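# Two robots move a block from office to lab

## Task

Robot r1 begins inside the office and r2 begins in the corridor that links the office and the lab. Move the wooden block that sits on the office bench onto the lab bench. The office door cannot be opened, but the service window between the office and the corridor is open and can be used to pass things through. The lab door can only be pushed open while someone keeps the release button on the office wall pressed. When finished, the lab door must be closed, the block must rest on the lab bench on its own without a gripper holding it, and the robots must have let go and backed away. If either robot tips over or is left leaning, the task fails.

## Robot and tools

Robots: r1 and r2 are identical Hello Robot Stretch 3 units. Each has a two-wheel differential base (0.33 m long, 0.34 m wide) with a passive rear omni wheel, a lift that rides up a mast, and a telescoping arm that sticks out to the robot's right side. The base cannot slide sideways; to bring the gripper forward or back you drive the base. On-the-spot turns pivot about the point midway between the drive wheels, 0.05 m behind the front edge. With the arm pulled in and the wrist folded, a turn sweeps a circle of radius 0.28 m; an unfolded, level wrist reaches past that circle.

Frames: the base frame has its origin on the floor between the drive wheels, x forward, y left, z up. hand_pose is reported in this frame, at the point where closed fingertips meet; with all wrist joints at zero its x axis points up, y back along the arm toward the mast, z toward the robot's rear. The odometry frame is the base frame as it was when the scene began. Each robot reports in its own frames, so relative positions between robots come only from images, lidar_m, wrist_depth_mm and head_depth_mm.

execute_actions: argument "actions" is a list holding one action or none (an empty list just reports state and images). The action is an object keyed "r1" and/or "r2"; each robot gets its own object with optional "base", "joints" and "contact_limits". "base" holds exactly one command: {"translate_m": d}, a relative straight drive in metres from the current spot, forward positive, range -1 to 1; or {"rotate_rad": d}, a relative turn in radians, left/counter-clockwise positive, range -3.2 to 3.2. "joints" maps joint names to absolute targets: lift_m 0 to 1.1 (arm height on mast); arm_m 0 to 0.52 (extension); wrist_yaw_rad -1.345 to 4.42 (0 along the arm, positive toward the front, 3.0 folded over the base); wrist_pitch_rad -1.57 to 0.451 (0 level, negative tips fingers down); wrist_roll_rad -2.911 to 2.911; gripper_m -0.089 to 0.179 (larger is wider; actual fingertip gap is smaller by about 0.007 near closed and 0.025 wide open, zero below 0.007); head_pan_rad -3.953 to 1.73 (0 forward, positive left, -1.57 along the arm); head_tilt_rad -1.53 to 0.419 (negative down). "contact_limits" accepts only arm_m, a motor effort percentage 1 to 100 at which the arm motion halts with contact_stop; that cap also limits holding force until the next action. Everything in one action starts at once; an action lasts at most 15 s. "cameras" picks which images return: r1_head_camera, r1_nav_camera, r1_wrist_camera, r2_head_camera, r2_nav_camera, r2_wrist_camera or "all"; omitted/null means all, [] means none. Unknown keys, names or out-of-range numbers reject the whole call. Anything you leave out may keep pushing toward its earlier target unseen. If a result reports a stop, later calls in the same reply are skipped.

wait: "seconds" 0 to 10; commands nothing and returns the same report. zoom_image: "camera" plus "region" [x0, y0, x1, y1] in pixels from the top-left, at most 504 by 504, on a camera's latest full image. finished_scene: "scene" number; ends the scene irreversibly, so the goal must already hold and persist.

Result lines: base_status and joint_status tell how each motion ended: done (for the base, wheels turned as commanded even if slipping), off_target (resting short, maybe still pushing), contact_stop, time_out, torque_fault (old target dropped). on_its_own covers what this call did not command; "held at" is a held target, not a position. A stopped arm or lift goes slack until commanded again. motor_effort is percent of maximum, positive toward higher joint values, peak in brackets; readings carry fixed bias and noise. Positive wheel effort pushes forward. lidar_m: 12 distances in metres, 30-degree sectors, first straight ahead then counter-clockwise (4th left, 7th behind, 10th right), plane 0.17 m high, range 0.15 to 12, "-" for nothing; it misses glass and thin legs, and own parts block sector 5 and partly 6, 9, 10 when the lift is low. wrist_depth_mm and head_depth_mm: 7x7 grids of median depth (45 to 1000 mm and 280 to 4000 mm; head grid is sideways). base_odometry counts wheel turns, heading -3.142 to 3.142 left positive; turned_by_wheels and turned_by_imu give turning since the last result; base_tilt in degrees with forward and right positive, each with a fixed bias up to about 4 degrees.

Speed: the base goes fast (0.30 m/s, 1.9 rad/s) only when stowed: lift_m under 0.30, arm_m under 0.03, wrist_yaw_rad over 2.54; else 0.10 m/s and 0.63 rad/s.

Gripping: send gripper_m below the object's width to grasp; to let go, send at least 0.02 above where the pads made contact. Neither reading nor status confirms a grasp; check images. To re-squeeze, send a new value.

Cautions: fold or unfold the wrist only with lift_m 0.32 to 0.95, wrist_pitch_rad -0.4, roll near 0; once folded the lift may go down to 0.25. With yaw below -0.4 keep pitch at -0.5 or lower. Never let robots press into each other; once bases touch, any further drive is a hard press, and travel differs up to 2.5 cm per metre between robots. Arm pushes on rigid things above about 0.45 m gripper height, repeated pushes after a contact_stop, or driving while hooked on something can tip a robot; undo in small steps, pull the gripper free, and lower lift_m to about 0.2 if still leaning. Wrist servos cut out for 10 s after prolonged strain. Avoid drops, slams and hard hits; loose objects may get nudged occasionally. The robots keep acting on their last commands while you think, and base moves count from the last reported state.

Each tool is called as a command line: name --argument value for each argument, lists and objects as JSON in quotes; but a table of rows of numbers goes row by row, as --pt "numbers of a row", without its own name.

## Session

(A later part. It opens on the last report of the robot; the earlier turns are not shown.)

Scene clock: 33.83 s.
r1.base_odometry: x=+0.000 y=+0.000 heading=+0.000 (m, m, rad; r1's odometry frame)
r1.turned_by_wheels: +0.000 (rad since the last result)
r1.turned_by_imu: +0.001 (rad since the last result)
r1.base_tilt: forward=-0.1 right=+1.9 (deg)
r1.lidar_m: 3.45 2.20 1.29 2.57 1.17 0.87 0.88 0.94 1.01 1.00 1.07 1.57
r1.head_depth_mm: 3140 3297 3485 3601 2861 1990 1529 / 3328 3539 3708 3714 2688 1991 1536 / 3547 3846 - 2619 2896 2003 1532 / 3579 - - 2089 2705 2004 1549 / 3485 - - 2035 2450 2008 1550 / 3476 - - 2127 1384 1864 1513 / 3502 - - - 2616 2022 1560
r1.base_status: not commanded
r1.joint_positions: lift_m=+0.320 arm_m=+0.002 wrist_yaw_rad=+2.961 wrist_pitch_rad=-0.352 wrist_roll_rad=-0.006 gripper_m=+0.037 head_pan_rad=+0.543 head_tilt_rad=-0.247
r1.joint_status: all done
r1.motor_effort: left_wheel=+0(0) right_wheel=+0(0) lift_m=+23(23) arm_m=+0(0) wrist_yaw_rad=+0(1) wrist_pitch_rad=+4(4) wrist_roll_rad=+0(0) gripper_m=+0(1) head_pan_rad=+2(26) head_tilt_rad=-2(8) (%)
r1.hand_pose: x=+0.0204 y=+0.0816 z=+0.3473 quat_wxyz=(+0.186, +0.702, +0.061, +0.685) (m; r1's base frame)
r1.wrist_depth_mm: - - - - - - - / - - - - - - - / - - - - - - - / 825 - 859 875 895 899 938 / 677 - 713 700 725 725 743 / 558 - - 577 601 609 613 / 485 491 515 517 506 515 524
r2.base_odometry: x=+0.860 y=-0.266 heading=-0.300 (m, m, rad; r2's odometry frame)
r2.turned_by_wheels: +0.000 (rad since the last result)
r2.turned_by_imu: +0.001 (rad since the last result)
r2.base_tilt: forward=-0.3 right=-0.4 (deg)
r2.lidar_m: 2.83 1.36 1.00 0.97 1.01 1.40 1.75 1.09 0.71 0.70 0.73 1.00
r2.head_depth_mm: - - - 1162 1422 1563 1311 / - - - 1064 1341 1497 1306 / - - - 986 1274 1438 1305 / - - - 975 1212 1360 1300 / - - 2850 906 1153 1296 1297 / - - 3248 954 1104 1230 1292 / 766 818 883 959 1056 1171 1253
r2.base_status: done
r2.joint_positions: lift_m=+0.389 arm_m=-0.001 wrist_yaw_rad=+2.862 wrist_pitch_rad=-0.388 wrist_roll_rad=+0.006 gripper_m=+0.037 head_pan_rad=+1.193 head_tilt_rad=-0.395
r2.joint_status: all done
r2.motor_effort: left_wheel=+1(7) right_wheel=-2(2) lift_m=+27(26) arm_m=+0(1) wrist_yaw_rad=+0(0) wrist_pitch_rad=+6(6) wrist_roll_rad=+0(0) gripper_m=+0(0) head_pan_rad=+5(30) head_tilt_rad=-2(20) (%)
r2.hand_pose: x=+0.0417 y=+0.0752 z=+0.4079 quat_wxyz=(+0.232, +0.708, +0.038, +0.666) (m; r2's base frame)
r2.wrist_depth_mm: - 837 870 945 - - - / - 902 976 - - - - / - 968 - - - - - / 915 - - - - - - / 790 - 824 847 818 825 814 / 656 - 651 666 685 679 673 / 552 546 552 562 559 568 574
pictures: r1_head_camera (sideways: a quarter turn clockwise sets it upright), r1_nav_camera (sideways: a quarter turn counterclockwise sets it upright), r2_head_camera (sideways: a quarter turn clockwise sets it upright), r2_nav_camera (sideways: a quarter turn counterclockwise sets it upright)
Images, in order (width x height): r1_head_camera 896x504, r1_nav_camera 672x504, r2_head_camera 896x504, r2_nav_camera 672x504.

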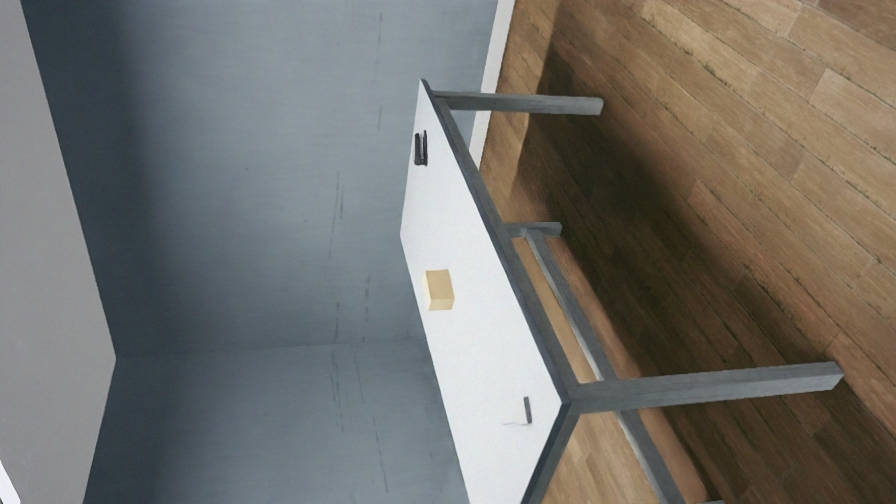

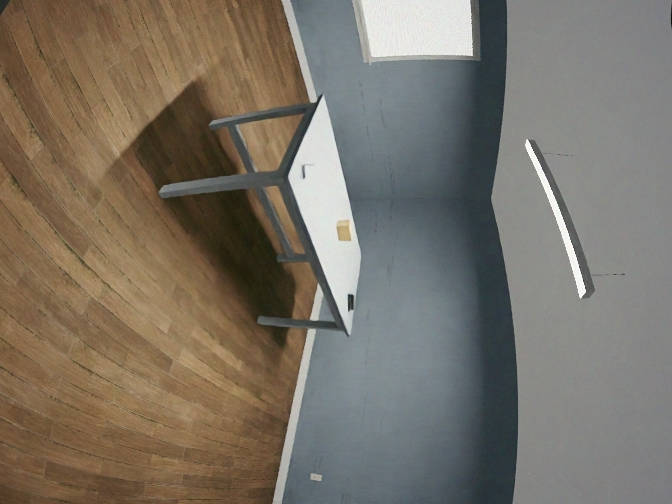

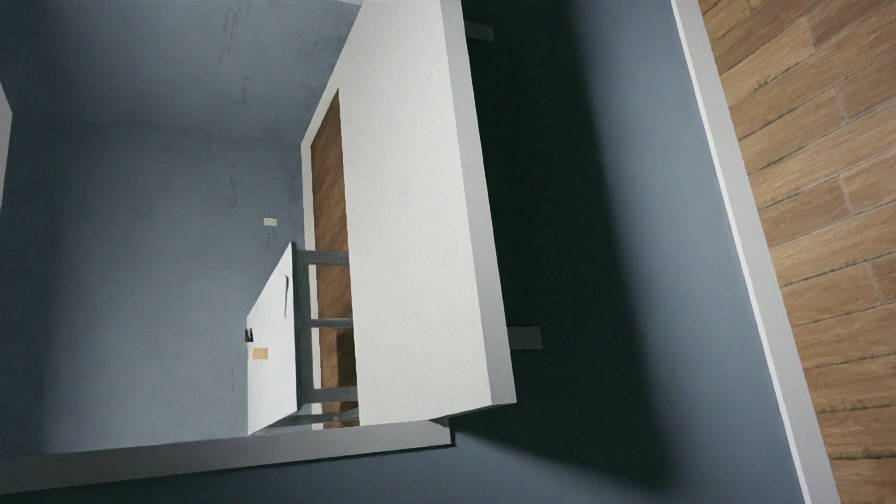

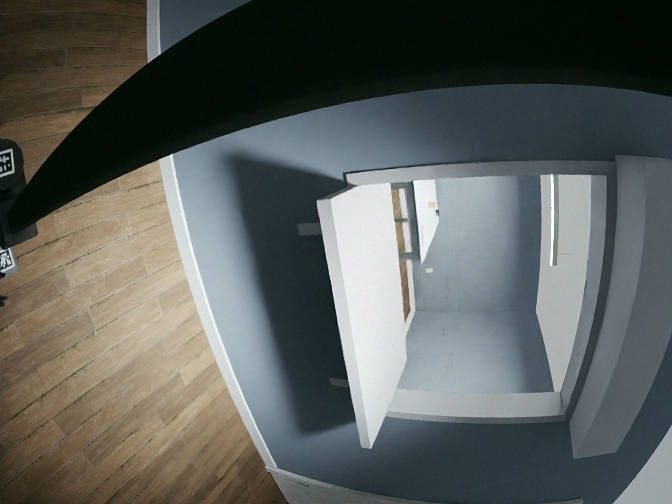

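zoom_image --camera "r2_head_camera" --region '[200,180,340,300]'

execute_actions --actions '[{"r1":{"base":{"rotate_rad":1.31},"joints":{"head_pan_rad":1.0,"head_tilt_rad":-0.2}}}]' --cameras '["r1_head_camera","r1_nav_camera"]'

Region (200, 180, 340, 300) of r2_head_camera's 896x504 image, scaled by 3.600, with more detail than that image has; it fills the top 432 rows of this view, and the rest is white.

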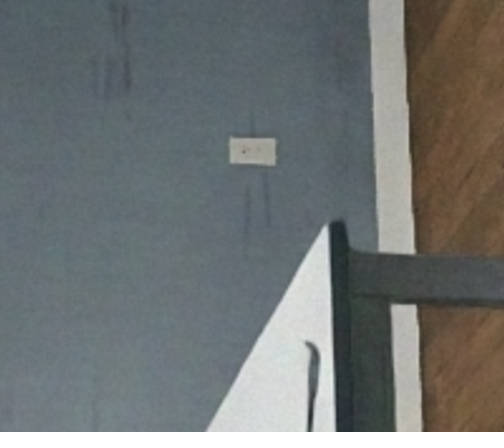

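Scene clock: 49.87 s.
r1.base_odometry: x=+0.000 y=+0.000 heading=+1.310 (m, m, rad; r1's odometry frame)
r1.turned_by_wheels: +1.310 (rad since the last result)
r1.turned_by_imu: +1.330 (rad since the last result)
r1.base_tilt: forward=-0.2 right=+1.9 (deg)
r1.lidar_m: 1.88 1.53 0.98 0.88 0.88 1.09 1.00 1.01 1.24 2.47 2.43 1.30
r1.head_depth_mm: 1350 3944 - 1689 1707 1831 1581 / 1215 3989 - 1688 1510 1599 1582 / 1097 1152 1208 1267 1337 1403 1448 / 1010 1051 1094 1144 1200 1254 1321 / 928 962 1002 1040 1088 1136 1191 / 862 892 924 954 995 1033 1085 / 805 830 856 888 919 953 991
r1.base_status: done
r1.joint_positions: lift_m=+0.320 arm_m=+0.002 wrist_yaw_rad=+2.961 wrist_pitch_rad=-0.352 wrist_roll_rad=-0.006 gripper_m=+0.037 head_pan_rad=+0.993 head_tilt_rad=-0.211
r1.joint_status: all done
r1.motor_effort: left_wheel=-3(8) right_wheel=+2(7) lift_m=+23(23) arm_m=+0(0) wrist_yaw_rad=+0(0) wrist_pitch_rad=+4(4) wrist_roll_rad=+0(0) gripper_m=-1(0) head_pan_rad=+2(24) head_tilt_rad=+6(13) (%)
r1.hand_pose: x=+0.0204 y=+0.0816 z=+0.3473 quat_wxyz=(+0.186, +0.702, +0.061, +0.685) (m; r1's base frame)
r1.wrist_depth_mm: - 767 806 907 - - - / 725 820 879 987 - - - / 770 - 940 - - - - / 800 - 854 882 916 914 951 / 662 - 721 697 723 736 744 / 558 - - 579 596 607 613 / 485 491 511 514 507 517 522
r2.base_odometry: x=+0.860 y=-0.266 heading=-0.300 (m, m, rad; r2's odometry frame)
r2.turned_by_wheels: +0.000 (rad since the last result)
r2.turned_by_imu: +0.001 (rad since the last result)
r2.base_tilt: forward=-0.3 right=-0.5 (deg)
r2.lidar_m: 2.82 1.37 1.00 0.97 1.01 1.40 1.75 1.09 0.71 0.70 0.73 1.01
r2.head_depth_mm: - - - 1161 1417 1567 1318 / - - - 1069 1339 1505 1312 / - - - 990 1272 1444 1310 / - - - 975 1206 1361 1300 / - - 2848 903 1153 1292 1297 / - - 3256 958 1102 1225 1291 / 765 817 882 957 1052 1174 1256
r2.base_status: not commanded
r2.joint_positions: lift_m=+0.389 arm_m=-0.001 wrist_yaw_rad=+2.862 wrist_pitch_rad=-0.388 wrist_roll_rad=+0.006 gripper_m=+0.037 head_pan_rad=+1.193 head_tilt_rad=-0.395
r2.joint_status: not commanded
r2.motor_effort: left_wheel=+2(1) right_wheel=-3(3) lift_m=+26(27) arm_m=-1(1) wrist_yaw_rad=+0(0) wrist_pitch_rad=+6(6) wrist_roll_rad=+0(1) gripper_m=+0(1) head_pan_rad=+5(4) head_tilt_rad=-2(2) (%)
r2.hand_pose: x=+0.0417 y=+0.0752 z=+0.4079 quat_wxyz=(+0.232, +0.708, +0.038, +0.666) (m; r2's base frame)
r2.wrist_depth_mm: - 836 906 959 - - - / - 901 967 - - - - / - 989 - - - - - / 928 - - - - - - / 799 - 814 846 827 830 824 / 650 - 661 667 679 673 669 / 549 534 553 561 560 564 564
pictures: r1_head_camera (sideways: a quarter turn clockwise sets it upright), r1_nav_camera (sideways: a quarter turn counterclockwise sets it upright)
Images, in order (width x height): r1_head_camera 896x504, r1_nav_camera 672x504.

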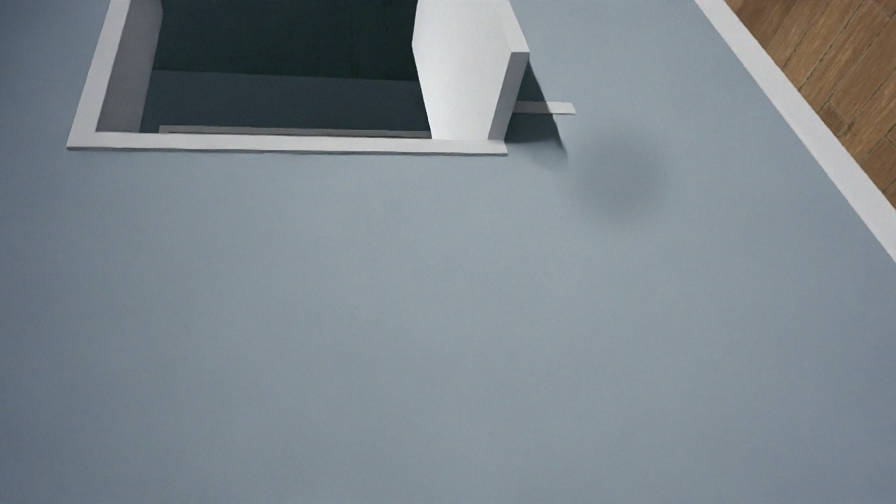

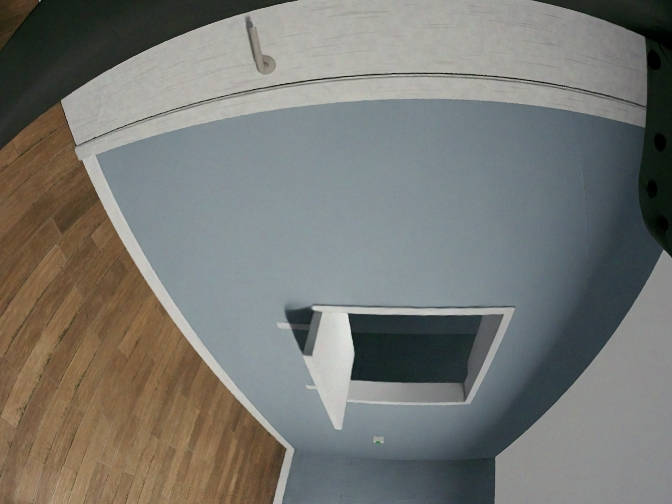

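execute_actions --actions '[{"r1":{"base":{"rotate_rad":-1.12},"joints":{"head_pan_rad":0,"lift_m":0.28,"head_tilt_rad":-0.5}}}]' --cameras '[]'

execute_actions --actions '[{"r1":{"base":{"translate_m":1.0}}}]' --cameras '[]'

execute_actions --actions '[{"r1":{"base":{"translate_m":0.6}}}]' --cameras '[]'

execute_actions --actions '[{"r1":{"base":{"rotate_rad":2.86},"joints":{"head_pan_rad":-1.57,"head_tilt_rad":-0.6}}}]' --cameras '["r1_head_camera","r1_nav_camera"]'

Scene clock: 61.00 s.
r1.base_odometry: x=+0.000 y=+0.000 heading=+0.190 (m, m, rad; r1's odometry frame)
r1.turned_by_wheels: -1.120 (rad since the last result)
r1.turned_by_imu: -1.132 (rad since the last result)
r1.base_tilt: forward=-0.2 right=+1.9 (deg)
r1.lidar_m: 2.44 1.30 1.85 1.71 1.01 0.88 0.88 1.03 1.00 1.00 1.18 2.12
r1.head_depth_mm: 2795 3063 3304 2609 1927 1528 1254 / 2913 3156 3424 2665 1919 1521 1270 / 2994 3292 3603 2662 1958 1530 1267 / 3107 3422 3657 2686 1939 1538 1276 / 3229 3544 3426 2691 1964 1555 1284 / 3337 3692 2247 2731 1976 1553 1280 / 3518 3804 1788 2604 1991 1572 1295
r1.base_status: done
r1.joint_positions: lift_m=+0.280 arm_m=+0.002 wrist_yaw_rad=+2.961 wrist_pitch_rad=-0.352 wrist_roll_rad=-0.006 gripper_m=+0.037 head_pan_rad=+0.007 head_tilt_rad=-0.494
r1.joint_status: all done
r1.motor_effort: left_wheel=+3(14) right_wheel=-3(7) lift_m=+18(20) arm_m=+0(0) wrist_yaw_rad=+1(0) wrist_pitch_rad=+4(4) wrist_roll_rad=+0(0) gripper_m=-1(0) head_pan_rad=-2(28) head_tilt_rad=-3(29) (%)
r1.hand_pose: x=+0.0204 y=+0.0815 z=+0.3079 quat_wxyz=(+0.186, +0.702, +0.062, +0.685) (m; r1's base frame)
r1.wrist_depth_mm: - - - - - - - / 930 - - - - - - / 910 - - - - - - / 750 - 778 805 810 835 866 / 612 - 657 645 658 668 692 / 511 - - 535 543 547 561 / 456 - - 470 464 472 480
r2.base_odometry: x=+0.860 y=-0.266 heading=-0.300 (m, m, rad; r2's odometry frame)
r2.turned_by_wheels: +0.000 (rad since the last result)
r2.turned_by_imu: +0.001 (rad since the last result)
r2.base_tilt: forward=-0.2 right=-0.5 (deg)
r2.lidar_m: 2.83 1.37 1.00 0.97 1.01 1.40 1.74 1.09 0.71 0.70 0.73 1.00
r2.head_depth_mm: - - - 1157 1421 1561 1317 / - - - 1067 1341 1505 1315 / - - - 989 1273 1434 1305 / - - - 974 1208 1361 1304 / - - 2845 906 1152 1287 1301 / - - 3239 953 1101 1231 1292 / 766 818 882 959 1056 1171 1252
r2.base_status: not commanded
r2.joint_positions: lift_m=+0.389 arm_m=-0.001 wrist_yaw_rad=+2.862 wrist_pitch_rad=-0.388 wrist_roll_rad=+0.006 gripper_m=+0.037 head_pan_rad=+1.193 head_tilt_rad=-0.395
r2.joint_status: not commanded
r2.motor_effort: left_wheel=+2(2) right_wheel=-2(2) lift_m=+26(26) arm_m=-1(1) wrist_yaw_rad=+0(0) wrist_pitch_rad=+6(6) wrist_roll_rad=+0(0) gripper_m=+0(0) head_pan_rad=+5(4) head_tilt_rad=-3(2) (%)
r2.hand_pose: x=+0.0417 y=+0.0752 z=+0.4079 quat_wxyz=(+0.232, +0.708, +0.038, +0.666) (m; r2's base frame)
r2.wrist_depth_mm: - 828 891 960 - - - / - 872 965 - - - - / - 961 - - - - - / 914 - - - - - - / 792 - 820 854 816 832 822 / 646 - 651 660 671 665 672 / 553 541 559 562 562 563 572
pictures: none
No camera images: the call's "cameras" was empty. Leave "cameras" out to get every camera's image.

Scene clock: 66.03 s.
r1.base_odometry: x=+0.982 y=+0.189 heading=+0.190 (m, m, rad; r1's odometry frame)
r1.turned_by_wheels: +0.000 (rad since the last result)
r1.turned_by_imu: +0.008 (rad since the last result)
r1.base_tilt: forward=-0.1 right=+1.9 (deg)
r1.lidar_m: 1.44 1.46 1.40 0.77 2.11 1.86 1.83 1.46 1.29 1.29 1.53 2.47
r1.head_depth_mm: 2007 2194 2383 2523 1917 1519 1257 / 2073 2247 2463 2621 1928 1526 1263 / 2141 2359 2592 2637 1941 1530 1274 / 2217 2449 2702 2685 1956 1542 1275 / 2315 2556 2780 2668 1826 1554 1285 / 2411 2641 2869 2342 1980 1568 1290 / 2489 2763 2978 1251 2009 1567 1289
r1.base_status: done
r1.joint_positions: lift_m=+0.280 arm_m=+0.002 wrist_yaw_rad=+2.961 wrist_pitch_rad=-0.353 wrist_roll_rad=-0.006 gripper_m=+0.037 head_pan_rad=+0.007 head_tilt_rad=-0.495
r1.joint_status: not commanded
r1.motor_effort: left_wheel=+2(14) right_wheel=-1(7) lift_m=+18(17) arm_m=+0(0) wrist_yaw_rad=+0(0) wrist_pitch_rad=+4(4) wrist_roll_rad=+0(0) gripper_m=+0(0) head_pan_rad=-2(2) head_tilt_rad=-3(3) (%)
r1.hand_pose: x=+0.0204 y=+0.0815 z=+0.3079 quat_wxyz=(+0.186, +0.702, +0.062, +0.685) (m; r1's base frame)
r1.wrist_depth_mm: - - - - - - - / - - - - - - - / 983 - - - - - - / 753 - 792 798 822 839 869 / 607 - 661 642 664 670 676 / 516 - - 532 544 552 562 / 455 - - 461 464 469 482
r2.base_odometry: x=+0.860 y=-0.266 heading=-0.300 (m, m, rad; r2's odometry frame)
r2.turned_by_wheels: +0.000 (rad since the last result)
r2.turned_by_imu: +0.001 (rad since the last result)
r2.base_tilt: forward=-0.3 right=-0.5 (deg)
r2.lidar_m: 2.82 1.37 1.01 0.97 1.01 1.40 1.75 1.10 0.71 0.70 0.73 1.00
r2.head_depth_mm: - - - 1157 1421 1562 1322 / - - 3134 1065 1347 1509 1314 / - - - 986 1275 1443 1307 / - - - 975 1217 1361 1303 / - - 2862 907 1151 1293 1292 / - - 3244 957 1101 1227 1291 / 766 817 880 959 1057 1169 1254
r2.base_status: not commanded
r2.joint_positions: lift_m=+0.389 arm_m=-0.001 wrist_yaw_rad=+2.862 wrist_pitch_rad=-0.388 wrist_roll_rad=+0.006 gripper_m=+0.037 head_pan_rad=+1.193 head_tilt_rad=-0.395
r2.joint_status: not commanded
r2.motor_effort: left_wheel=+2(2) right_wheel=-2(2) lift_m=+26(26) arm_m=+0(1) wrist_yaw_rad=-1(0) wrist_pitch_rad=+6(6) wrist_roll_rad=+0(0) gripper_m=+0(0) head_pan_rad=+4(5) head_tilt_rad=-2(3) (%)
r2.hand_pose: x=+0.0417 y=+0.0752 z=+0.4079 quat_wxyz=(+0.232, +0.708, +0.038, +0.666) (m; r2's base frame)
r2.wrist_depth_mm: - 844 884 957 - - - / - 900 956 - - - - / - 981 - - - - - / 914 - - - - - - / 794 - 818 837 829 821 828 / 652 - 653 657 676 680 668 / 554 534 564 560 559 565 568
pictures: none
No camera images: the call's "cameras" was empty. Leave "cameras" out to get every camera's image.

Scene clock: 69.60 s.
r1.base_odometry: x=+1.571 y=+0.302 heading=+0.190 (m, m, rad; r1's odometry frame)
r1.turned_by_wheels: +0.000 (rad since the last result)
r1.turned_by_imu: +0.005 (rad since the last result)
r1.base_tilt: forward=-0.1 right=+1.9 (deg)
r1.lidar_m: 1.90 0.87 1.22 1.23 1.44 2.43 2.43 1.67 1.47 1.47 1.75 1.90
r1.head_depth_mm: 1529 1657 1808 2011 1915 1516 1262 / 1574 1711 1878 2095 1930 1533 1261 / 1642 1780 1984 2196 1947 1536 1266 / 1699 1852 2052 2304 1954 1540 1274 / 1756 1935 2127 2372 1966 1554 1277 / 1824 2018 2248 2470 1980 1427 1279 / 1899 2097 2372 2597 935 1516 1293
r1.base_status: done
r1.joint_positions: lift_m=+0.280 arm_m=+0.002 wrist_yaw_rad=+2.961 wrist_pitch_rad=-0.353 wrist_roll_rad=-0.006 gripper_m=+0.037 head_pan_rad=+0.007 head_tilt_rad=-0.495
r1.joint_status: not commanded
r1.motor_effort: left_wheel=+1(12) right_wheel=-1(4) lift_m=+18(18) arm_m=+0(0) wrist_yaw_rad=+0(0) wrist_pitch_rad=+4(4) wrist_roll_rad=+0(0) gripper_m=+0(0) head_pan_rad=-3(3) head_tilt_rad=-3(3) (%)
r1.hand_pose: x=+0.0204 y=+0.0815 z=+0.3079 quat_wxyz=(+0.186, +0.702, +0.062, +0.685) (m; r1's base frame)
r1.wrist_depth_mm: - - - - - - - / - - - - - - - / 900 - - - - - - / 744 - 786 807 829 834 850 / 617 - 659 656 659 672 676 / 510 - - 531 545 557 558 / 456 - - 462 463 474 476
r2.base_odometry: x=+0.860 y=-0.266 heading=-0.300 (m, m, rad; r2's odometry frame)
r2.turned_by_wheels: +0.000 (rad since the last result)
r2.turned_by_imu: +0.001 (rad since the last result)
r2.base_tilt: forward=-0.3 right=-0.4 (deg)
r2.lidar_m: 2.84 1.37 1.01 0.97 1.01 1.39 1.75 1.09 0.71 0.70 0.73 1.01
r2.head_depth_mm: - - - 1157 1420 1568 1315 / - - - 1067 1339 1502 1310 / - - - 988 1272 1443 1306 / - - 3752 974 1211 1365 1302 / - - 2859 907 1154 1291 1300 / - - 3226 958 1100 1230 1293 / 765 820 882 957 1056 1170 1259
r2.base_status: not commanded
r2.joint_positions: lift_m=+0.389 arm_m=-0.001 wrist_yaw_rad=+2.862 wrist_pitch_rad=-0.388 wrist_roll_rad=+0.006 gripper_m=+0.037 head_pan_rad=+1.193 head_tilt_rad=-0.395
r2.joint_status: not commanded
r2.motor_effort: left_wheel=+2(2) right_wheel=-2(1) lift_m=+26(26) arm_m=+0(1) wrist_yaw_rad=+0(0) wrist_pitch_rad=+6(6) wrist_roll_rad=-1(0) gripper_m=+0(0) head_pan_rad=+5(5) head_tilt_rad=-3(2) (%)
r2.hand_pose: x=+0.0417 y=+0.0752 z=+0.4079 quat_wxyz=(+0.232, +0.708, +0.038, +0.666) (m; r2's base frame)
r2.wrist_depth_mm: - 827 895 959 - - - / - 884 951 - - - - / - 974 - - - - - / 903 - - - - - - / 793 - 828 844 813 818 820 / 642 - 663 659 690 672 678 / 554 541 559 558 557 566 567
pictures: none
No camera images: the call's "cameras" was empty. Leave "cameras" out to get every camera's image.

Scene clock: 72.50 s.
r1.base_odometry: x=+1.571 y=+0.302 heading=+3.050 (m, m, rad; r1's odometry frame)
r1.turned_by_wheels: +2.860 (rad since the last result)
r1.turned_by_imu: +2.892 (rad since the last result)
r1.base_tilt: forward=-0.2 right=+1.9 (deg)
r1.lidar_m: 2.42 2.04 1.52 1.47 1.54 1.96 1.89 0.87 1.26 1.22 1.28 0.93
r1.head_depth_mm: 2777 3101 1272 907 751 1407 1195 / 2813 3114 1281 913 758 1427 1200 / 2861 3106 1298 922 763 1423 1207 / 2844 3174 1307 927 790 1434 1209 / 2843 3207 1315 930 796 1436 1215 / 2897 3238 1332 938 803 1441 1218 / 2877 3248 1346 948 807 1456 1226
r1.base_status: done
r1.joint_positions: lift_m=+0.280 arm_m=+0.002 wrist_yaw_rad=+2.961 wrist_pitch_rad=-0.353 wrist_roll_rad=-0.006 gripper_m=+0.037 head_pan_rad=-1.563 head_tilt_rad=-0.593
r1.joint_status: all done
r1.motor_effort: left_wheel=-2(12) right_wheel=+3(14) lift_m=+18(18) arm_m=+0(0) wrist_yaw_rad=+0(0) wrist_pitch_rad=+4(4) wrist_roll_rad=+0(0) gripper_m=+0(1) head_pan_rad=-1(30) head_tilt_rad=-4(16) (%)
r1.hand_pose: x=+0.0204 y=+0.0815 z=+0.3079 quat_wxyz=(+0.186, +0.702, +0.062, +0.685) (m; r1's base frame)
r1.wrist_depth_mm: - - - - - - - / - - - - - - - / 977 - - - - - - / 748 - 798 799 827 838 862 / 609 - 656 643 657 675 678 / 519 - - 535 550 556 560 / 456 - - 470 464 473 475
r2.base_odometry: x=+0.860 y=-0.266 heading=-0.300 (m, m, rad; r2's odometry frame)
r2.turned_by_wheels: +0.000 (rad since the last result)
r2.turned_by_imu: +0.001 (rad since the last result)
r2.base_tilt: forward=-0.3 right=-0.5 (deg)
r2.lidar_m: 2.82 1.36 1.01 0.97 1.01 1.40 1.74 1.09 0.71 0.70 0.73 1.01
r2.head_depth_mm: - - - 1160 1422 1561 1319 / - - - 1067 1338 1505 1315 / - - - 992 1271 1449 1306 / - - - 971 1210 1366 1293 / - - 2843 909 1156 1286 1300 / - - 3237 959 1107 1226 1293 / 765 820 882 962 1057 1164 1253
r2.base_status: not commanded
r2.joint_positions: lift_m=+0.389 arm_m=-0.001 wrist_yaw_rad=+2.862 wrist_pitch_rad=-0.388 wrist_roll_rad=+0.006 gripper_m=+0.037 head_pan_rad=+1.193 head_tilt_rad=-0.395
r2.joint_status: not commanded
r2.motor_effort: left_wheel=+2(2) right_wheel=-2(2) lift_m=+27(26) arm_m=-1(1) wrist_yaw_rad=+0(0) wrist_pitch_rad=+6(6) wrist_roll_rad=+0(0) gripper_m=+0(0) head_pan_rad=+4(5) head_tilt_rad=-3(2) (%)
r2.hand_pose: x=+0.0417 y=+0.0752 z=+0.4079 quat_wxyz=(+0.232, +0.708, +0.038, +0.666) (m; r2's base frame)
r2.wrist_depth_mm: - 842 875 957 - - - / - 906 963 - - - - / - 988 - - - - - / 916 - - - - - - / 791 - 830 838 818 810 831 / 650 - 662 651 673 674 677 / 553 538 563 562 561 564 566
pictures: r1_head_camera (sideways: a quarter turn clockwise sets it upright), r1_nav_camera (sideways: a quarter turn counterclockwise sets it upright)
Images, in order (width x height): r1_head_camera 896x504, r1_nav_camera 672x504.

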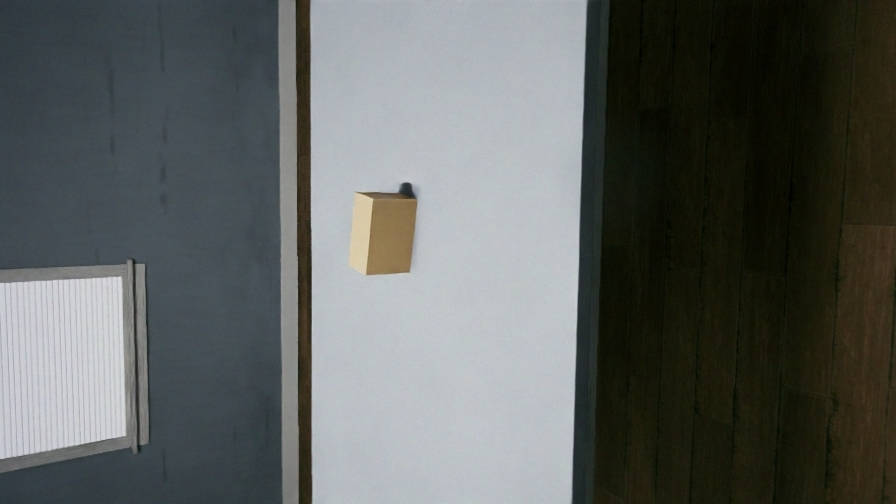

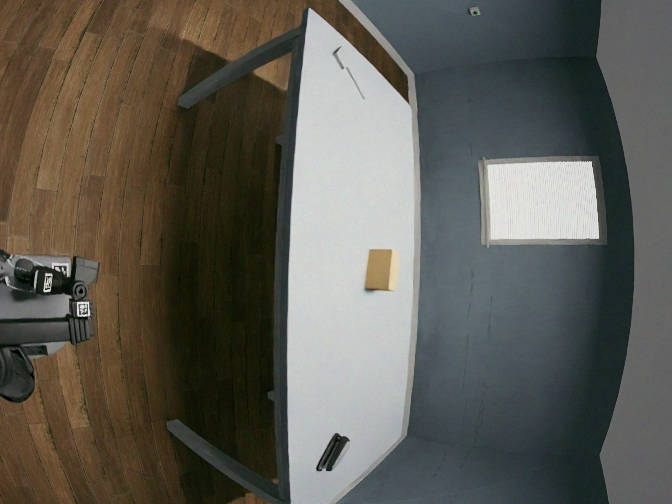

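execute_actions --actions '[{"r1":{"joints":{"lift_m":0.94,"wrist_pitch_rad":-0.4}}}]' --cameras '[]'

execute_actions --actions '[{"r1":{"joints":{"wrist_yaw_rad":0,"gripper_m":0.175,"head_tilt_rad":-0.7}}}]' --cameras '["r1_head_camera","r1_wrist_camera"]'

Scene clock: 83.67 s.
r1.base_odometry: x=+1.571 y=+0.302 heading=+3.050 (m, m, rad; r1's odometry frame)
r1.turned_by_wheels: +0.000 (rad since the last result)
r1.turned_by_imu: +0.001 (rad since the last result)
r1.base_tilt: forward=-0.1 right=+2.0 (deg)
r1.lidar_m: 2.43 2.03 1.51 1.47 1.54 1.95 1.90 0.87 1.26 1.22 1.28 0.93
r1.head_depth_mm: 2771 3097 1265 907 753 - 1149 / 2808 3074 1281 916 755 - - / 2823 3180 1292 921 762 - - / 2823 3156 1308 929 784 - - / 2874 3155 1326 935 796 - 1167 / 2864 3273 1334 938 803 1448 1222 / 2922 3251 1346 945 808 1455 1223
r1.base_status: not commanded
r1.joint_positions: lift_m=+0.940 arm_m=+0.002 wrist_yaw_rad=+2.961 wrist_pitch_rad=-0.412 wrist_roll_rad=-0.006 gripper_m=+0.037 head_pan_rad=-1.563 head_tilt_rad=-0.593
r1.joint_status: all done
r1.motor_effort: left_wheel=-3(3) right_wheel=+3(3) lift_m=+28(29) arm_m=+0(1) wrist_yaw_rad=-1(0) wrist_pitch_rad=+4(3) wrist_roll_rad=+0(0) gripper_m=+0(1) head_pan_rad=-2(2) head_tilt_rad=-4(4) (%)
r1.hand_pose: x=+0.0191 y=+0.0746 z=+0.9537 quat_wxyz=(+0.207, +0.700, +0.083, +0.679) (m; r1's base frame)
r1.wrist_depth_mm: - - - - - - - / - - - - - - - / - - - - - - - / - - - - - - - / - - - - - - - / - - - - - - - / - - - - - - -
r2.base_odometry: x=+0.860 y=-0.266 heading=-0.300 (m, m, rad; r2's odometry frame)
r2.turned_by_wheels: +0.000 (rad since the last result)
r2.turned_by_imu: +0.002 (rad since the last result)
r2.base_tilt: forward=-0.3 right=-0.5 (deg)
r2.lidar_m: 2.84 1.37 1.01 0.97 1.01 1.40 1.74 1.09 0.71 0.70 0.73 1.00
r2.head_depth_mm: - - - 1160 1413 1574 1319 / - - - 1066 1340 1501 1313 / - - - 986 1275 1441 1306 / - - - 977 1214 1360 1302 / - - 2858 904 1154 1293 1297 / - - 3235 956 1099 1227 1287 / 766 819 880 959 1057 1171 1252
r2.base_status: not commanded
r2.joint_positions: lift_m=+0.389 arm_m=-0.001 wrist_yaw_rad=+2.862 wrist_pitch_rad=-0.388 wrist_roll_rad=+0.006 gripper_m=+0.037 head_pan_rad=+1.193 head_tilt_rad=-0.395
r2.joint_status: not commanded
r2.motor_effort: left_wheel=+1(2) right_wheel=-2(1) lift_m=+25(26) arm_m=-1(1) wrist_yaw_rad=+0(0) wrist_pitch_rad=+6(6) wrist_roll_rad=+0(0) gripper_m=-1(0) head_pan_rad=+4(5) head_tilt_rad=-3(4) (%)
r2.hand_pose: x=+0.0417 y=+0.0752 z=+0.4079 quat_wxyz=(+0.232, +0.708, +0.038, +0.666) (m; r2's base frame)
r2.wrist_depth_mm: - 815 874 940 - - - / - 890 951 - - - - / - 996 - - - - - / 931 - - - - - - / 796 - 827 842 832 830 832 / 648 - 651 674 680 668 666 / 550 540 556 561 571 567 564
pictures: none
No camera images: the call's "cameras" was empty. Leave "cameras" out to get every camera's image.

Scene clock: 86.17 s.
r1.base_odometry: x=+1.571 y=+0.302 heading=+3.050 (m, m, rad; r1's odometry frame)
r1.turned_by_wheels: +0.000 (rad since the last result)
r1.turned_by_imu: +0.000 (rad since the last result)
r1.base_tilt: forward=-0.2 right=+1.9 (deg)
r1.lidar_m: 2.43 2.04 1.51 1.47 1.54 1.96 1.90 0.87 1.26 1.22 1.28 0.94
r1.head_depth_mm: 2840 3121 1038 820 - - - / 2810 3161 1043 822 - - - / 2819 3163 1003 848 - - - / 2875 3197 976 810 1572 1351 1164 / 2885 3194 1068 818 1577 1358 1171 / 2912 3249 1081 821 1590 1363 1171 / 2937 3285 1091 824 1581 1369 1175
r1.base_status: not commanded
r1.joint_positions: lift_m=+0.940 arm_m=+0.002 wrist_yaw_rad=+0.002 wrist_pitch_rad=-0.412 wrist_roll_rad=-0.006 gripper_m=+0.175 head_pan_rad=-1.563 head_tilt_rad=-0.691
r1.joint_status: all done
r1.motor_effort: left_wheel=-3(3) right_wheel=+3(2) lift_m=+28(28) arm_m=-1(1) wrist_yaw_rad=-1(2) wrist_pitch_rad=+4(4) wrist_roll_rad=+0(0) gripper_m=+0(86) head_pan_rad=-2(2) head_tilt_rad=-5(16) (%)
r1.hand_pose: x=-0.0211 y=-0.3720 z=+0.9537 quat_wxyz=(+0.695, +0.146, -0.689, -0.144) (m; r1's base frame)
r1.wrist_depth_mm: - - - - - - - / 874 919 928 981 - - - / 652 664 675 675 718 734 760 / 520 519 530 545 559 572 547 / 440 436 437 447 456 478 473 / - - - - - - 504 / - - - - - - -
r2.base_odometry: x=+0.860 y=-0.266 heading=-0.300 (m, m, rad; r2's odometry frame)
r2.turned_by_wheels: +0.000 (rad since the last result)
r2.turned_by_imu: +0.001 (rad since the last result)
r2.base_tilt: forward=-0.3 right=-0.5 (deg)
r2.lidar_m: 2.83 1.37 1.01 0.97 1.01 1.40 1.74 1.10 0.71 0.70 0.73 1.01
r2.head_depth_mm: - - - 1162 1419 1562 1316 / - - - 1068 1339 1507 1309 / - - - 987 1272 1443 1306 / - - - 975 1208 1362 1294 / - - 2861 905 1153 1293 1299 / - - 3227 956 1101 1228 1289 / 764 819 880 959 1055 1170 1256
r2.base_status: not commanded
r2.joint_positions: lift_m=+0.389 arm_m=-0.001 wrist_yaw_rad=+2.862 wrist_pitch_rad=-0.388 wrist_roll_rad=+0.006 gripper_m=+0.037 head_pan_rad=+1.193 head_tilt_rad=-0.395
r2.joint_status: not commanded
r2.motor_effort: left_wheel=+3(2) right_wheel=-2(2) lift_m=+26(26) arm_m=-1(0) wrist_yaw_rad=+0(0) wrist_pitch_rad=+6(6) wrist_roll_rad=+0(1) gripper_m=+0(0) head_pan_rad=+4(5) head_tilt_rad=-3(2) (%)
r2.hand_pose: x=+0.0417 y=+0.0752 z=+0.4079 quat_wxyz=(+0.232, +0.708, +0.038, +0.666) (m; r2's base frame)
r2.wrist_depth_mm: - 842 879 928 - - - / - 894 946 - - - - / - 958 - - - - - / 939 - - - - - - / 798 - 817 841 801 818 825 / 656 - 658 657 674 664 677 / 551 545 560 563 563 570 567
pictures: r1_head_camera (sideways: a quarter turn clockwise sets it upright), r1_wrist_camera
Images, in order (width x height): r1_head_camera 896x504, r1_wrist_camera 644x364.

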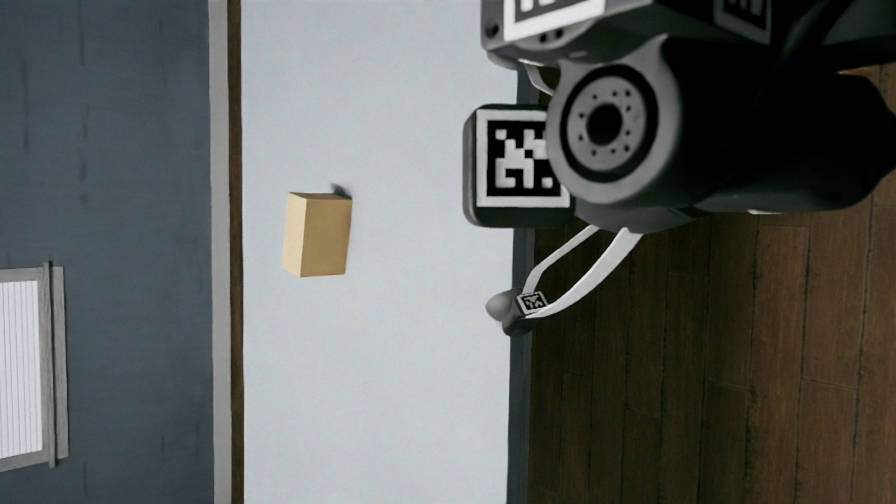

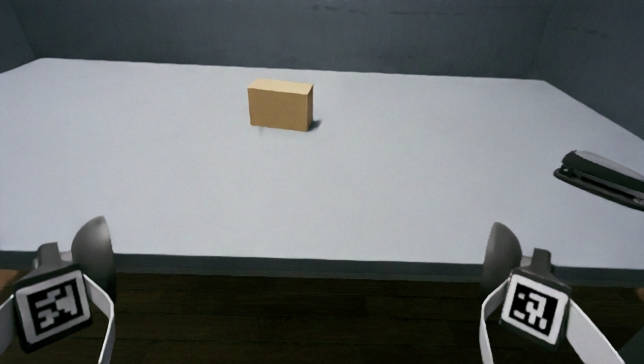

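execute_actions --actions '[{"r1":{"base":{"translate_m":0.045},"joints":{"arm_m":0.25}}}]' --cameras '["r1_head_camera","r1_wrist_camera"]'

Scene clock: 93.87 s.
r1.base_odometry: x=+1.526 y=+0.306 heading=+3.050 (m, m, rad; r1's odometry frame)
r1.turned_by_wheels: +0.000 (rad since the last result)
r1.turned_by_imu: +0.001 (rad since the last result)
r1.base_tilt: forward=-0.1 right=+1.9 (deg)
r1.lidar_m: 2.38 2.03 1.51 1.47 1.53 2.01 1.94 0.90 1.26 1.22 1.28 0.90
r1.head_depth_mm: 2815 3095 - 770 1500 1331 1147 / 2835 3087 - 785 1543 1334 1158 / 2875 3159 - 779 1549 1341 1157 / 2851 3185 984 807 1558 1351 1157 / 2880 3209 1071 815 1569 1357 1165 / 2916 3237 1076 817 1584 1355 1171 / 2947 3301 1088 825 1585 1365 1175
r1.base_status: done
r1.joint_positions: lift_m=+0.940 arm_m=+0.250 wrist_yaw_rad=+0.000 wrist_pitch_rad=-0.412 wrist_roll_rad=-0.006 gripper_m=+0.175 head_pan_rad=-1.563 head_tilt_rad=-0.691
r1.joint_status: all done
r1.motor_effort: left_wheel=-3(5) right_wheel=+2(8) lift_m=+28(28) arm_m=+4(5) wrist_yaw_rad=+0(1) wrist_pitch_rad=+4(4) wrist_roll_rad=+0(0) gripper_m=+0(0) head_pan_rad=-2(2) head_tilt_rad=-5(5) (%)
r1.hand_pose: x=-0.0214 y=-0.6197 z=+0.9537 quat_wxyz=(+0.695, +0.146, -0.690, -0.144) (m; r1's base frame)
r1.wrist_depth_mm: - - - - - - - / - - - - - - - / 655 654 675 695 711 724 755 / 512 525 506 480 560 564 580 / 436 436 435 445 454 480 473 / - 370 374 378 384 385 396 / 308 321 324 329 332 327 340
r2.base_odometry: x=+0.860 y=-0.266 heading=-0.300 (m, m, rad; r2's odometry frame)
r2.turned_by_wheels: +0.000 (rad since the last result)
r2.turned_by_imu: +0.001 (rad since the last result)
r2.base_tilt: forward=-0.2 right=-0.5 (deg)
r2.lidar_m: 2.82 1.37 1.01 0.97 1.01 1.40 1.75 1.09 0.71 0.70 0.73 1.00
r2.head_depth_mm: - - - 1163 1421 1565 1315 / - - - 1070 1338 1508 1312 / - - - 989 1274 1442 1308 / - - - 974 1212 1361 1304 / - - 2864 908 1152 1292 1295 / - - 3269 954 1100 1227 1290 / 764 818 881 961 1054 1168 1255
r2.base_status: not commanded
r2.joint_positions: lift_m=+0.389 arm_m=-0.001 wrist_yaw_rad=+2.862 wrist_pitch_rad=-0.388 wrist_roll_rad=+0.006 gripper_m=+0.037 head_pan_rad=+1.193 head_tilt_rad=-0.395
r2.joint_status: not commanded
r2.motor_effort: left_wheel=+2(2) right_wheel=-2(2) lift_m=+26(26) arm_m=+0(0) wrist_yaw_rad=+1(0) wrist_pitch_rad=+6(6) wrist_roll_rad=+0(0) gripper_m=-1(0) head_pan_rad=+5(5) head_tilt_rad=-3(2) (%)
r2.hand_pose: x=+0.0417 y=+0.0752 z=+0.4079 quat_wxyz=(+0.232, +0.708, +0.038, +0.666) (m; r2's base frame)
r2.wrist_depth_mm: - 835 897 950 - - - / - 894 969 - - - - / - 962 - - - - - / 898 - - - - - - / 796 - 815 840 803 825 824 / 659 - 655 661 680 669 675 / 550 537 560 555 564 566 564
pictures: r1_head_camera (sideways: a quarter turn clockwise sets it upright), r1_wrist_camera
Images, in order (width x height): r1_head_camera 896x504, r1_wrist_camera 644x364.

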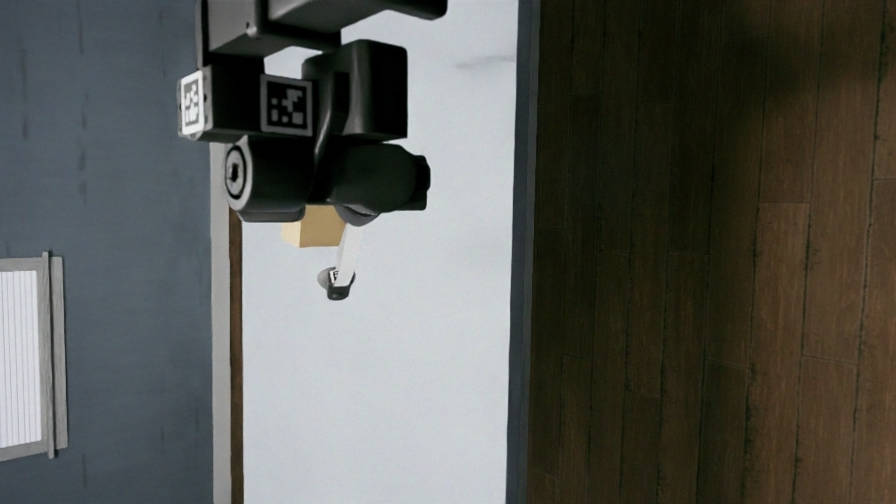

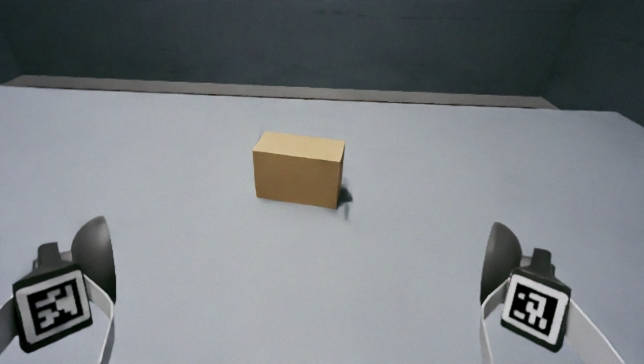

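execute_actions --actions '[{"r1":{"joints":{"wrist_pitch_rad":0,"lift_m":0.8,"arm_m":0.33}}}]' --cameras '["r1_head_camera","r1_wrist_camera"]'

Scene clock: 100.63 s.
r1.base_odometry: x=+1.526 y=+0.306 heading=+3.050 (m, m, rad; r1's odometry frame)
r1.turned_by_wheels: +0.000 (rad since the last result)
r1.turned_by_imu: +0.001 (rad since the last result)
r1.base_tilt: forward=-0.1 right=+1.9 (deg)
r1.lidar_m: 2.38 2.03 1.51 1.47 1.54 2.00 1.95 0.90 1.26 1.22 1.28 0.90
r1.head_depth_mm: 2833 3107 1033 817 - 1330 1138 / 2843 3175 1137 744 1545 1339 1149 / 2847 3134 1151 - 1556 1343 1157 / 2890 3199 986 807 1556 1349 1157 / 2863 3248 1070 813 1574 1351 1174 / 2923 3237 1081 818 1576 1361 1172 / 2937 3275 1091 824 1598 1367 1177
r1.base_status: not commanded
r1.joint_positions: lift_m=+0.800 arm_m=+0.330 wrist_yaw_rad=+0.000 wrist_pitch_rad=-0.022 wrist_roll_rad=-0.006 gripper_m=+0.175 head_pan_rad=-1.563 head_tilt_rad=-0.691
r1.joint_status: all done
r1.motor_effort: left_wheel=-3(3) right_wheel=+2(2) lift_m=+17(25) arm_m=+3(4) wrist_yaw_rad=+0(0) wrist_pitch_rad=+7(7) wrist_roll_rad=+0(0) gripper_m=+0(0) head_pan_rad=-2(3) head_tilt_rad=-5(5) (%)
r1.hand_pose: x=-0.0213 y=-0.7302 z=+0.9093 quat_wxyz=(+0.710, +0.008, -0.704, -0.008) (m; r1's base frame)
r1.wrist_depth_mm: - - - - - - - / - - - - - - - / - - - - - - - / - - - - - - - / 580 554 525 363 598 666 624 / - 401 365 343 419 423 437 / 296 312 315 322 324 315 334
r2.base_odometry: x=+0.860 y=-0.266 heading=-0.300 (m, m, rad; r2's odometry frame)
r2.turned_by_wheels: +0.000 (rad since the last result)
r2.turned_by_imu: +0.001 (rad since the last result)
r2.base_tilt: forward=-0.3 right=-0.5 (deg)
r2.lidar_m: 2.83 1.37 1.01 0.97 1.01 1.40 1.75 1.09 0.71 0.70 0.72 1.01
r2.head_depth_mm: - - - 1161 1414 1566 1322 / - - - 1066 1340 1495 1315 / - - - 989 1271 1442 1308 / - - - 977 1205 1358 1301 / - - 2877 906 1153 1294 1297 / - - 3183 958 1104 1225 1289 / 765 820 880 961 1054 1168 1253
r2.base_status: not commanded
r2.joint_positions: lift_m=+0.389 arm_m=-0.001 wrist_yaw_rad=+2.862 wrist_pitch_rad=-0.388 wrist_roll_rad=+0.006 gripper_m=+0.037 head_pan_rad=+1.193 head_tilt_rad=-0.395
r2.joint_status: not commanded
r2.motor_effort: left_wheel=+2(2) right_wheel=-2(2) lift_m=+26(26) arm_m=+0(0) wrist_yaw_rad=+0(0) wrist_pitch_rad=+6(6) wrist_roll_rad=+0(0) gripper_m=+0(0) head_pan_rad=+4(4) head_tilt_rad=-3(3) (%)
r2.hand_pose: x=+0.0417 y=+0.0752 z=+0.4079 quat_wxyz=(+0.232, +0.708, +0.038, +0.666) (m; r2's base frame)
r2.wrist_depth_mm: - 846 886 935 - - - / - 896 948 - - - - / - 967 - - - - - / 916 - - - - - - / 785 - 830 857 815 830 833 / 651 - 653 656 683 672 676 / 552 528 555 563 566 571 570
pictures: r1_head_camera (sideways: a quarter turn clockwise sets it upright), r1_wrist_camera
Images, in order (width x height): r1_head_camera 896x504, r1_wrist_camera 644x364.

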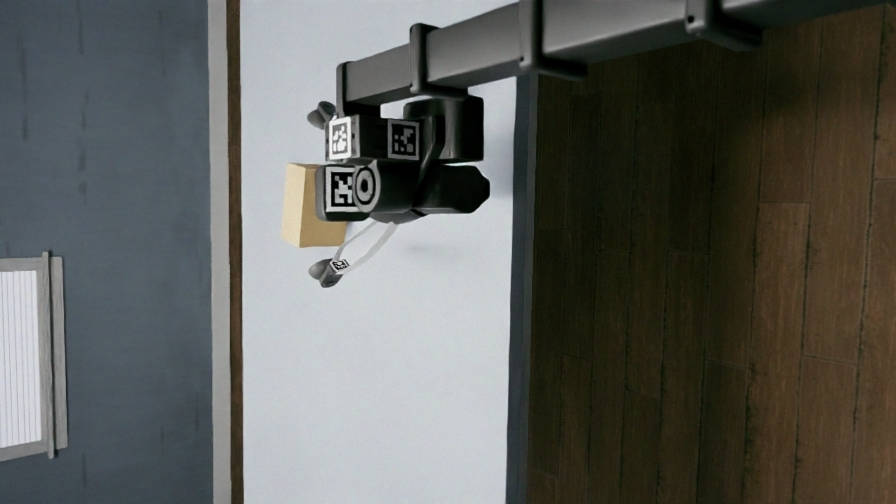

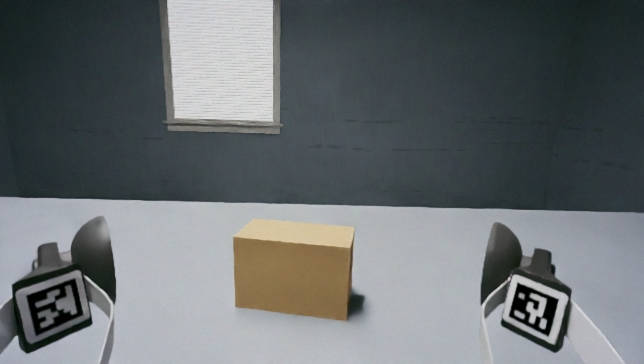

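execute_actions --actions '[{"r1":{"joints":{"lift_m":0.745}}}]' --cameras '[]'

execute_actions --actions '[{"r1":{"joints":{"arm_m":0.5}}}]' --cameras '["r1_head_camera","r1_wrist_camera"]'

Scene clock: 104.40 s.
r1.base_odometry: x=+1.526 y=+0.306 heading=+3.050 (m, m, rad; r1's odometry frame)
r1.turned_by_wheels: +0.000 (rad since the last result)
r1.turned_by_imu: +0.000 (rad since the last result)
r1.base_tilt: forward=-0.1 right=+2.0 (deg)
r1.lidar_m: 2.38 2.03 1.51 1.47 1.53 2.00 1.94 0.90 1.26 1.23 1.28 0.90
r1.head_depth_mm: 2821 3121 1037 817 - - 1129 / 2817 3161 1044 - 1550 1337 1150 / 2859 3164 973 - 1558 1343 1159 / 2866 3188 1019 785 1568 1351 1158 / 2876 3265 1068 814 1577 1358 1168 / 2906 3216 1084 818 1585 1366 1171 / 2941 3273 1086 824 1604 1362 1173
r1.base_status: not commanded
r1.joint_positions: lift_m=+0.745 arm_m=+0.330 wrist_yaw_rad=+0.000 wrist_pitch_rad=-0.021 wrist_roll_rad=-0.006 gripper_m=+0.175 head_pan_rad=-1.563 head_tilt_rad=-0.691
r1.joint_status: all done
r1.motor_effort: left_wheel=-3(2) right_wheel=+2(3) lift_m=+18(20) arm_m=+3(3) wrist_yaw_rad=+0(0) wrist_pitch_rad=+7(7) wrist_roll_rad=+0(0) gripper_m=+1(0) head_pan_rad=-2(2) head_tilt_rad=-5(4) (%)
r1.hand_pose: x=-0.0213 y=-0.7302 z=+0.8544 quat_wxyz=(+0.710, +0.008, -0.704, -0.008) (m; r1's base frame)
r1.wrist_depth_mm: - - - - - - - / - - - - - - - / - - - - - - - / 654 670 697 363 - - - / 439 417 360 334 440 487 462 / - 297 301 305 312 313 324 / 220 232 235 237 240 233 248
r2.base_odometry: x=+0.860 y=-0.266 heading=-0.300 (m, m, rad; r2's odometry frame)
r2.turned_by_wheels: +0.000 (rad since the last result)
r2.turned_by_imu: +0.001 (rad since the last result)
r2.base_tilt: forward=-0.3 right=-0.5 (deg)
r2.lidar_m: 2.83 1.36 1.01 0.97 1.01 1.40 1.74 1.09 0.71 0.70 0.73 1.00
r2.head_depth_mm: - - - 1158 1421 1563 1317 / - - - 1070 1340 1504 1310 / - - - 989 1275 1444 1311 / - - - 974 1212 1366 1298 / - - 2884 906 1154 1291 1293 / - - 3239 956 1104 1227 1292 / 763 817 881 958 1058 1168 1256
r2.base_status: not commanded
r2.joint_positions: lift_m=+0.389 arm_m=-0.001 wrist_yaw_rad=+2.862 wrist_pitch_rad=-0.388 wrist_roll_rad=+0.006 gripper_m=+0.037 head_pan_rad=+1.193 head_tilt_rad=-0.395
r2.joint_status: not commanded
r2.motor_effort: left_wheel=+2(2) right_wheel=-3(2) lift_m=+26(26) arm_m=-1(1) wrist_yaw_rad=+0(0) wrist_pitch_rad=+6(6) wrist_roll_rad=+0(0) gripper_m=-1(1) head_pan_rad=+5(5) head_tilt_rad=-3(3) (%)
r2.hand_pose: x=+0.0417 y=+0.0752 z=+0.4079 quat_wxyz=(+0.232, +0.708, +0.038, +0.666) (m; r2's base frame)
r2.wrist_depth_mm: - 835 880 934 - - - / - 899 956 - - - - / - 959 - - - - - / 934 - - - - - - / 804 - 825 840 836 823 833 / 654 - 659 656 676 668 686 / 553 537 565 552 560 558 564
pictures: none
No camera images: the call's "cameras" was empty. Leave "cameras" out to get every camera's image.

Scene clock: 106.90 s.
r1.base_odometry: x=+1.526 y=+0.306 heading=+3.050 (m, m, rad; r1's odometry frame)
r1.turned_by_wheels: +0.000 (rad since the last result)
r1.turned_by_imu: +0.000 (rad since the last result)
r1.base_tilt: forward=-0.1 right=+1.9 (deg)
r1.lidar_m: 2.38 2.04 1.51 1.47 1.53 2.00 1.94 0.90 1.26 1.23 1.28 0.90
r1.head_depth_mm: 2789 3130 1029 820 - - 1128 / 2851 3114 1138 772 1546 1332 1152 / 2838 3152 1182 777 1556 1341 1155 / 2863 3167 986 810 1558 1359 1159 / 2890 3262 1071 812 1575 1359 1169 / 2894 3267 1078 819 1587 1361 1163 / 2903 3290 1091 822 1581 1358 1177
r1.base_status: not commanded
r1.joint_positions: lift_m=+0.745 arm_m=+0.500 wrist_yaw_rad=+0.000 wrist_pitch_rad=-0.021 wrist_roll_rad=-0.006 gripper_m=+0.175 head_pan_rad=-1.563 head_tilt_rad=-0.691
r1.joint_status: all done
r1.motor_effort: left_wheel=-3(3) right_wheel=+3(3) lift_m=+17(17) arm_m=+3(1) wrist_yaw_rad=+0(1) wrist_pitch_rad=+7(7) wrist_roll_rad=+0(0) gripper_m=-1(0) head_pan_rad=-2(2) head_tilt_rad=-4(5) (%)
r1.hand_pose: x=-0.0213 y=-0.9003 z=+0.8545 quat_wxyz=(+0.710, +0.008, -0.704, -0.008) (m; r1's base frame)
r1.wrist_depth_mm: - - - - - - - / - - - - - - - / - - - - - - - / - - - - - - - / 431 415 207 211 441 487 462 / - 267 167 160 280 314 322 / 221 221 172 164 229 232 248
r2.base_odometry: x=+0.860 y=-0.266 heading=-0.300 (m, m, rad; r2's odometry frame)
r2.turned_by_wheels: +0.000 (rad since the last result)
r2.turned_by_imu: +0.001 (rad since the last result)
r2.base_tilt: forward=-0.3 right=-0.4 (deg)
r2.lidar_m: 2.83 1.37 1.01 0.97 1.01 1.39 1.75 1.09 0.71 0.70 0.73 1.00
r2.head_depth_mm: - - - 1159 1418 1568 1316 / - - - 1065 1346 1497 1314 / - - - 988 1274 1440 1305 / - - - 971 1209 1368 1303 / - - 2843 907 1151 1288 1297 / - - 3221 958 1099 1226 1286 / 765 818 881 962 1054 1172 1257
r2.base_status: not commanded
r2.joint_positions: lift_m=+0.389 arm_m=-0.001 wrist_yaw_rad=+2.862 wrist_pitch_rad=-0.388 wrist_roll_rad=+0.006 gripper_m=+0.037 head_pan_rad=+1.193 head_tilt_rad=-0.395
r2.joint_status: not commanded
r2.motor_effort: left_wheel=+2(2) right_wheel=-2(2) lift_m=+26(26) arm_m=-1(1) wrist_yaw_rad=+0(0) wrist_pitch_rad=+6(6) wrist_roll_rad=+0(0) gripper_m=+0(0) head_pan_rad=+4(5) head_tilt_rad=-3(2) (%)
r2.hand_pose: x=+0.0417 y=+0.0752 z=+0.4079 quat_wxyz=(+0.232, +0.708, +0.038, +0.666) (m; r2's base frame)
r2.wrist_depth_mm: - 829 897 938 - - - / - 898 949 - - - - / - 988 - - - - - / 917 - - - - - - / 797 - 821 850 817 831 832 / 639 - 664 654 679 675 671 / 545 532 556 566 558 562 568
pictures: r1_head_camera (sideways: a quarter turn clockwise sets it upright), r1_wrist_camera
Images, in order (width x height): r1_head_camera 896x504, r1_wrist_camera 644x364.

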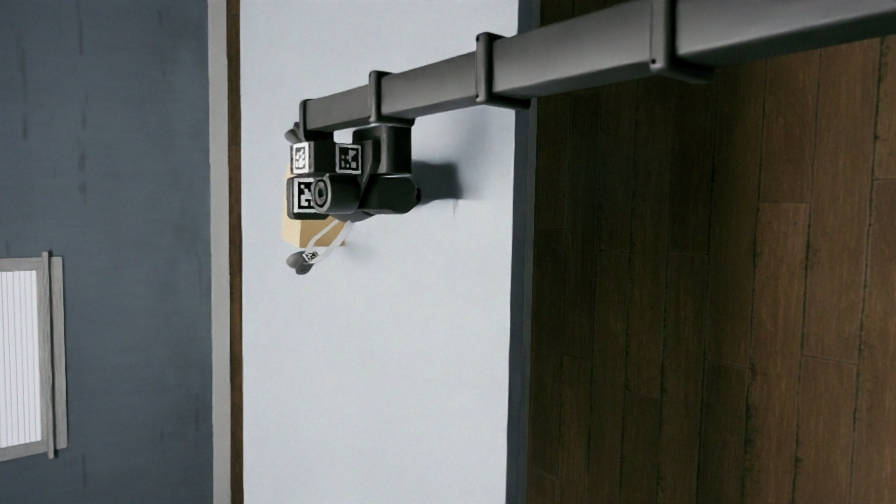

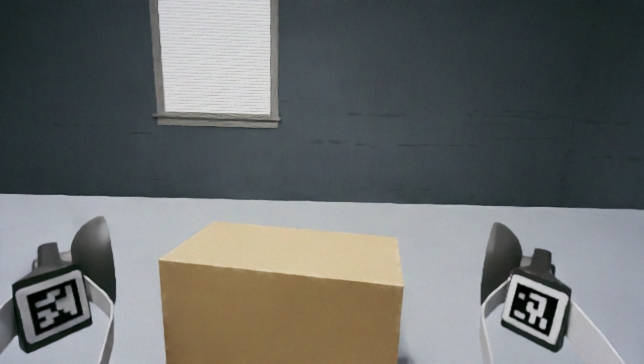

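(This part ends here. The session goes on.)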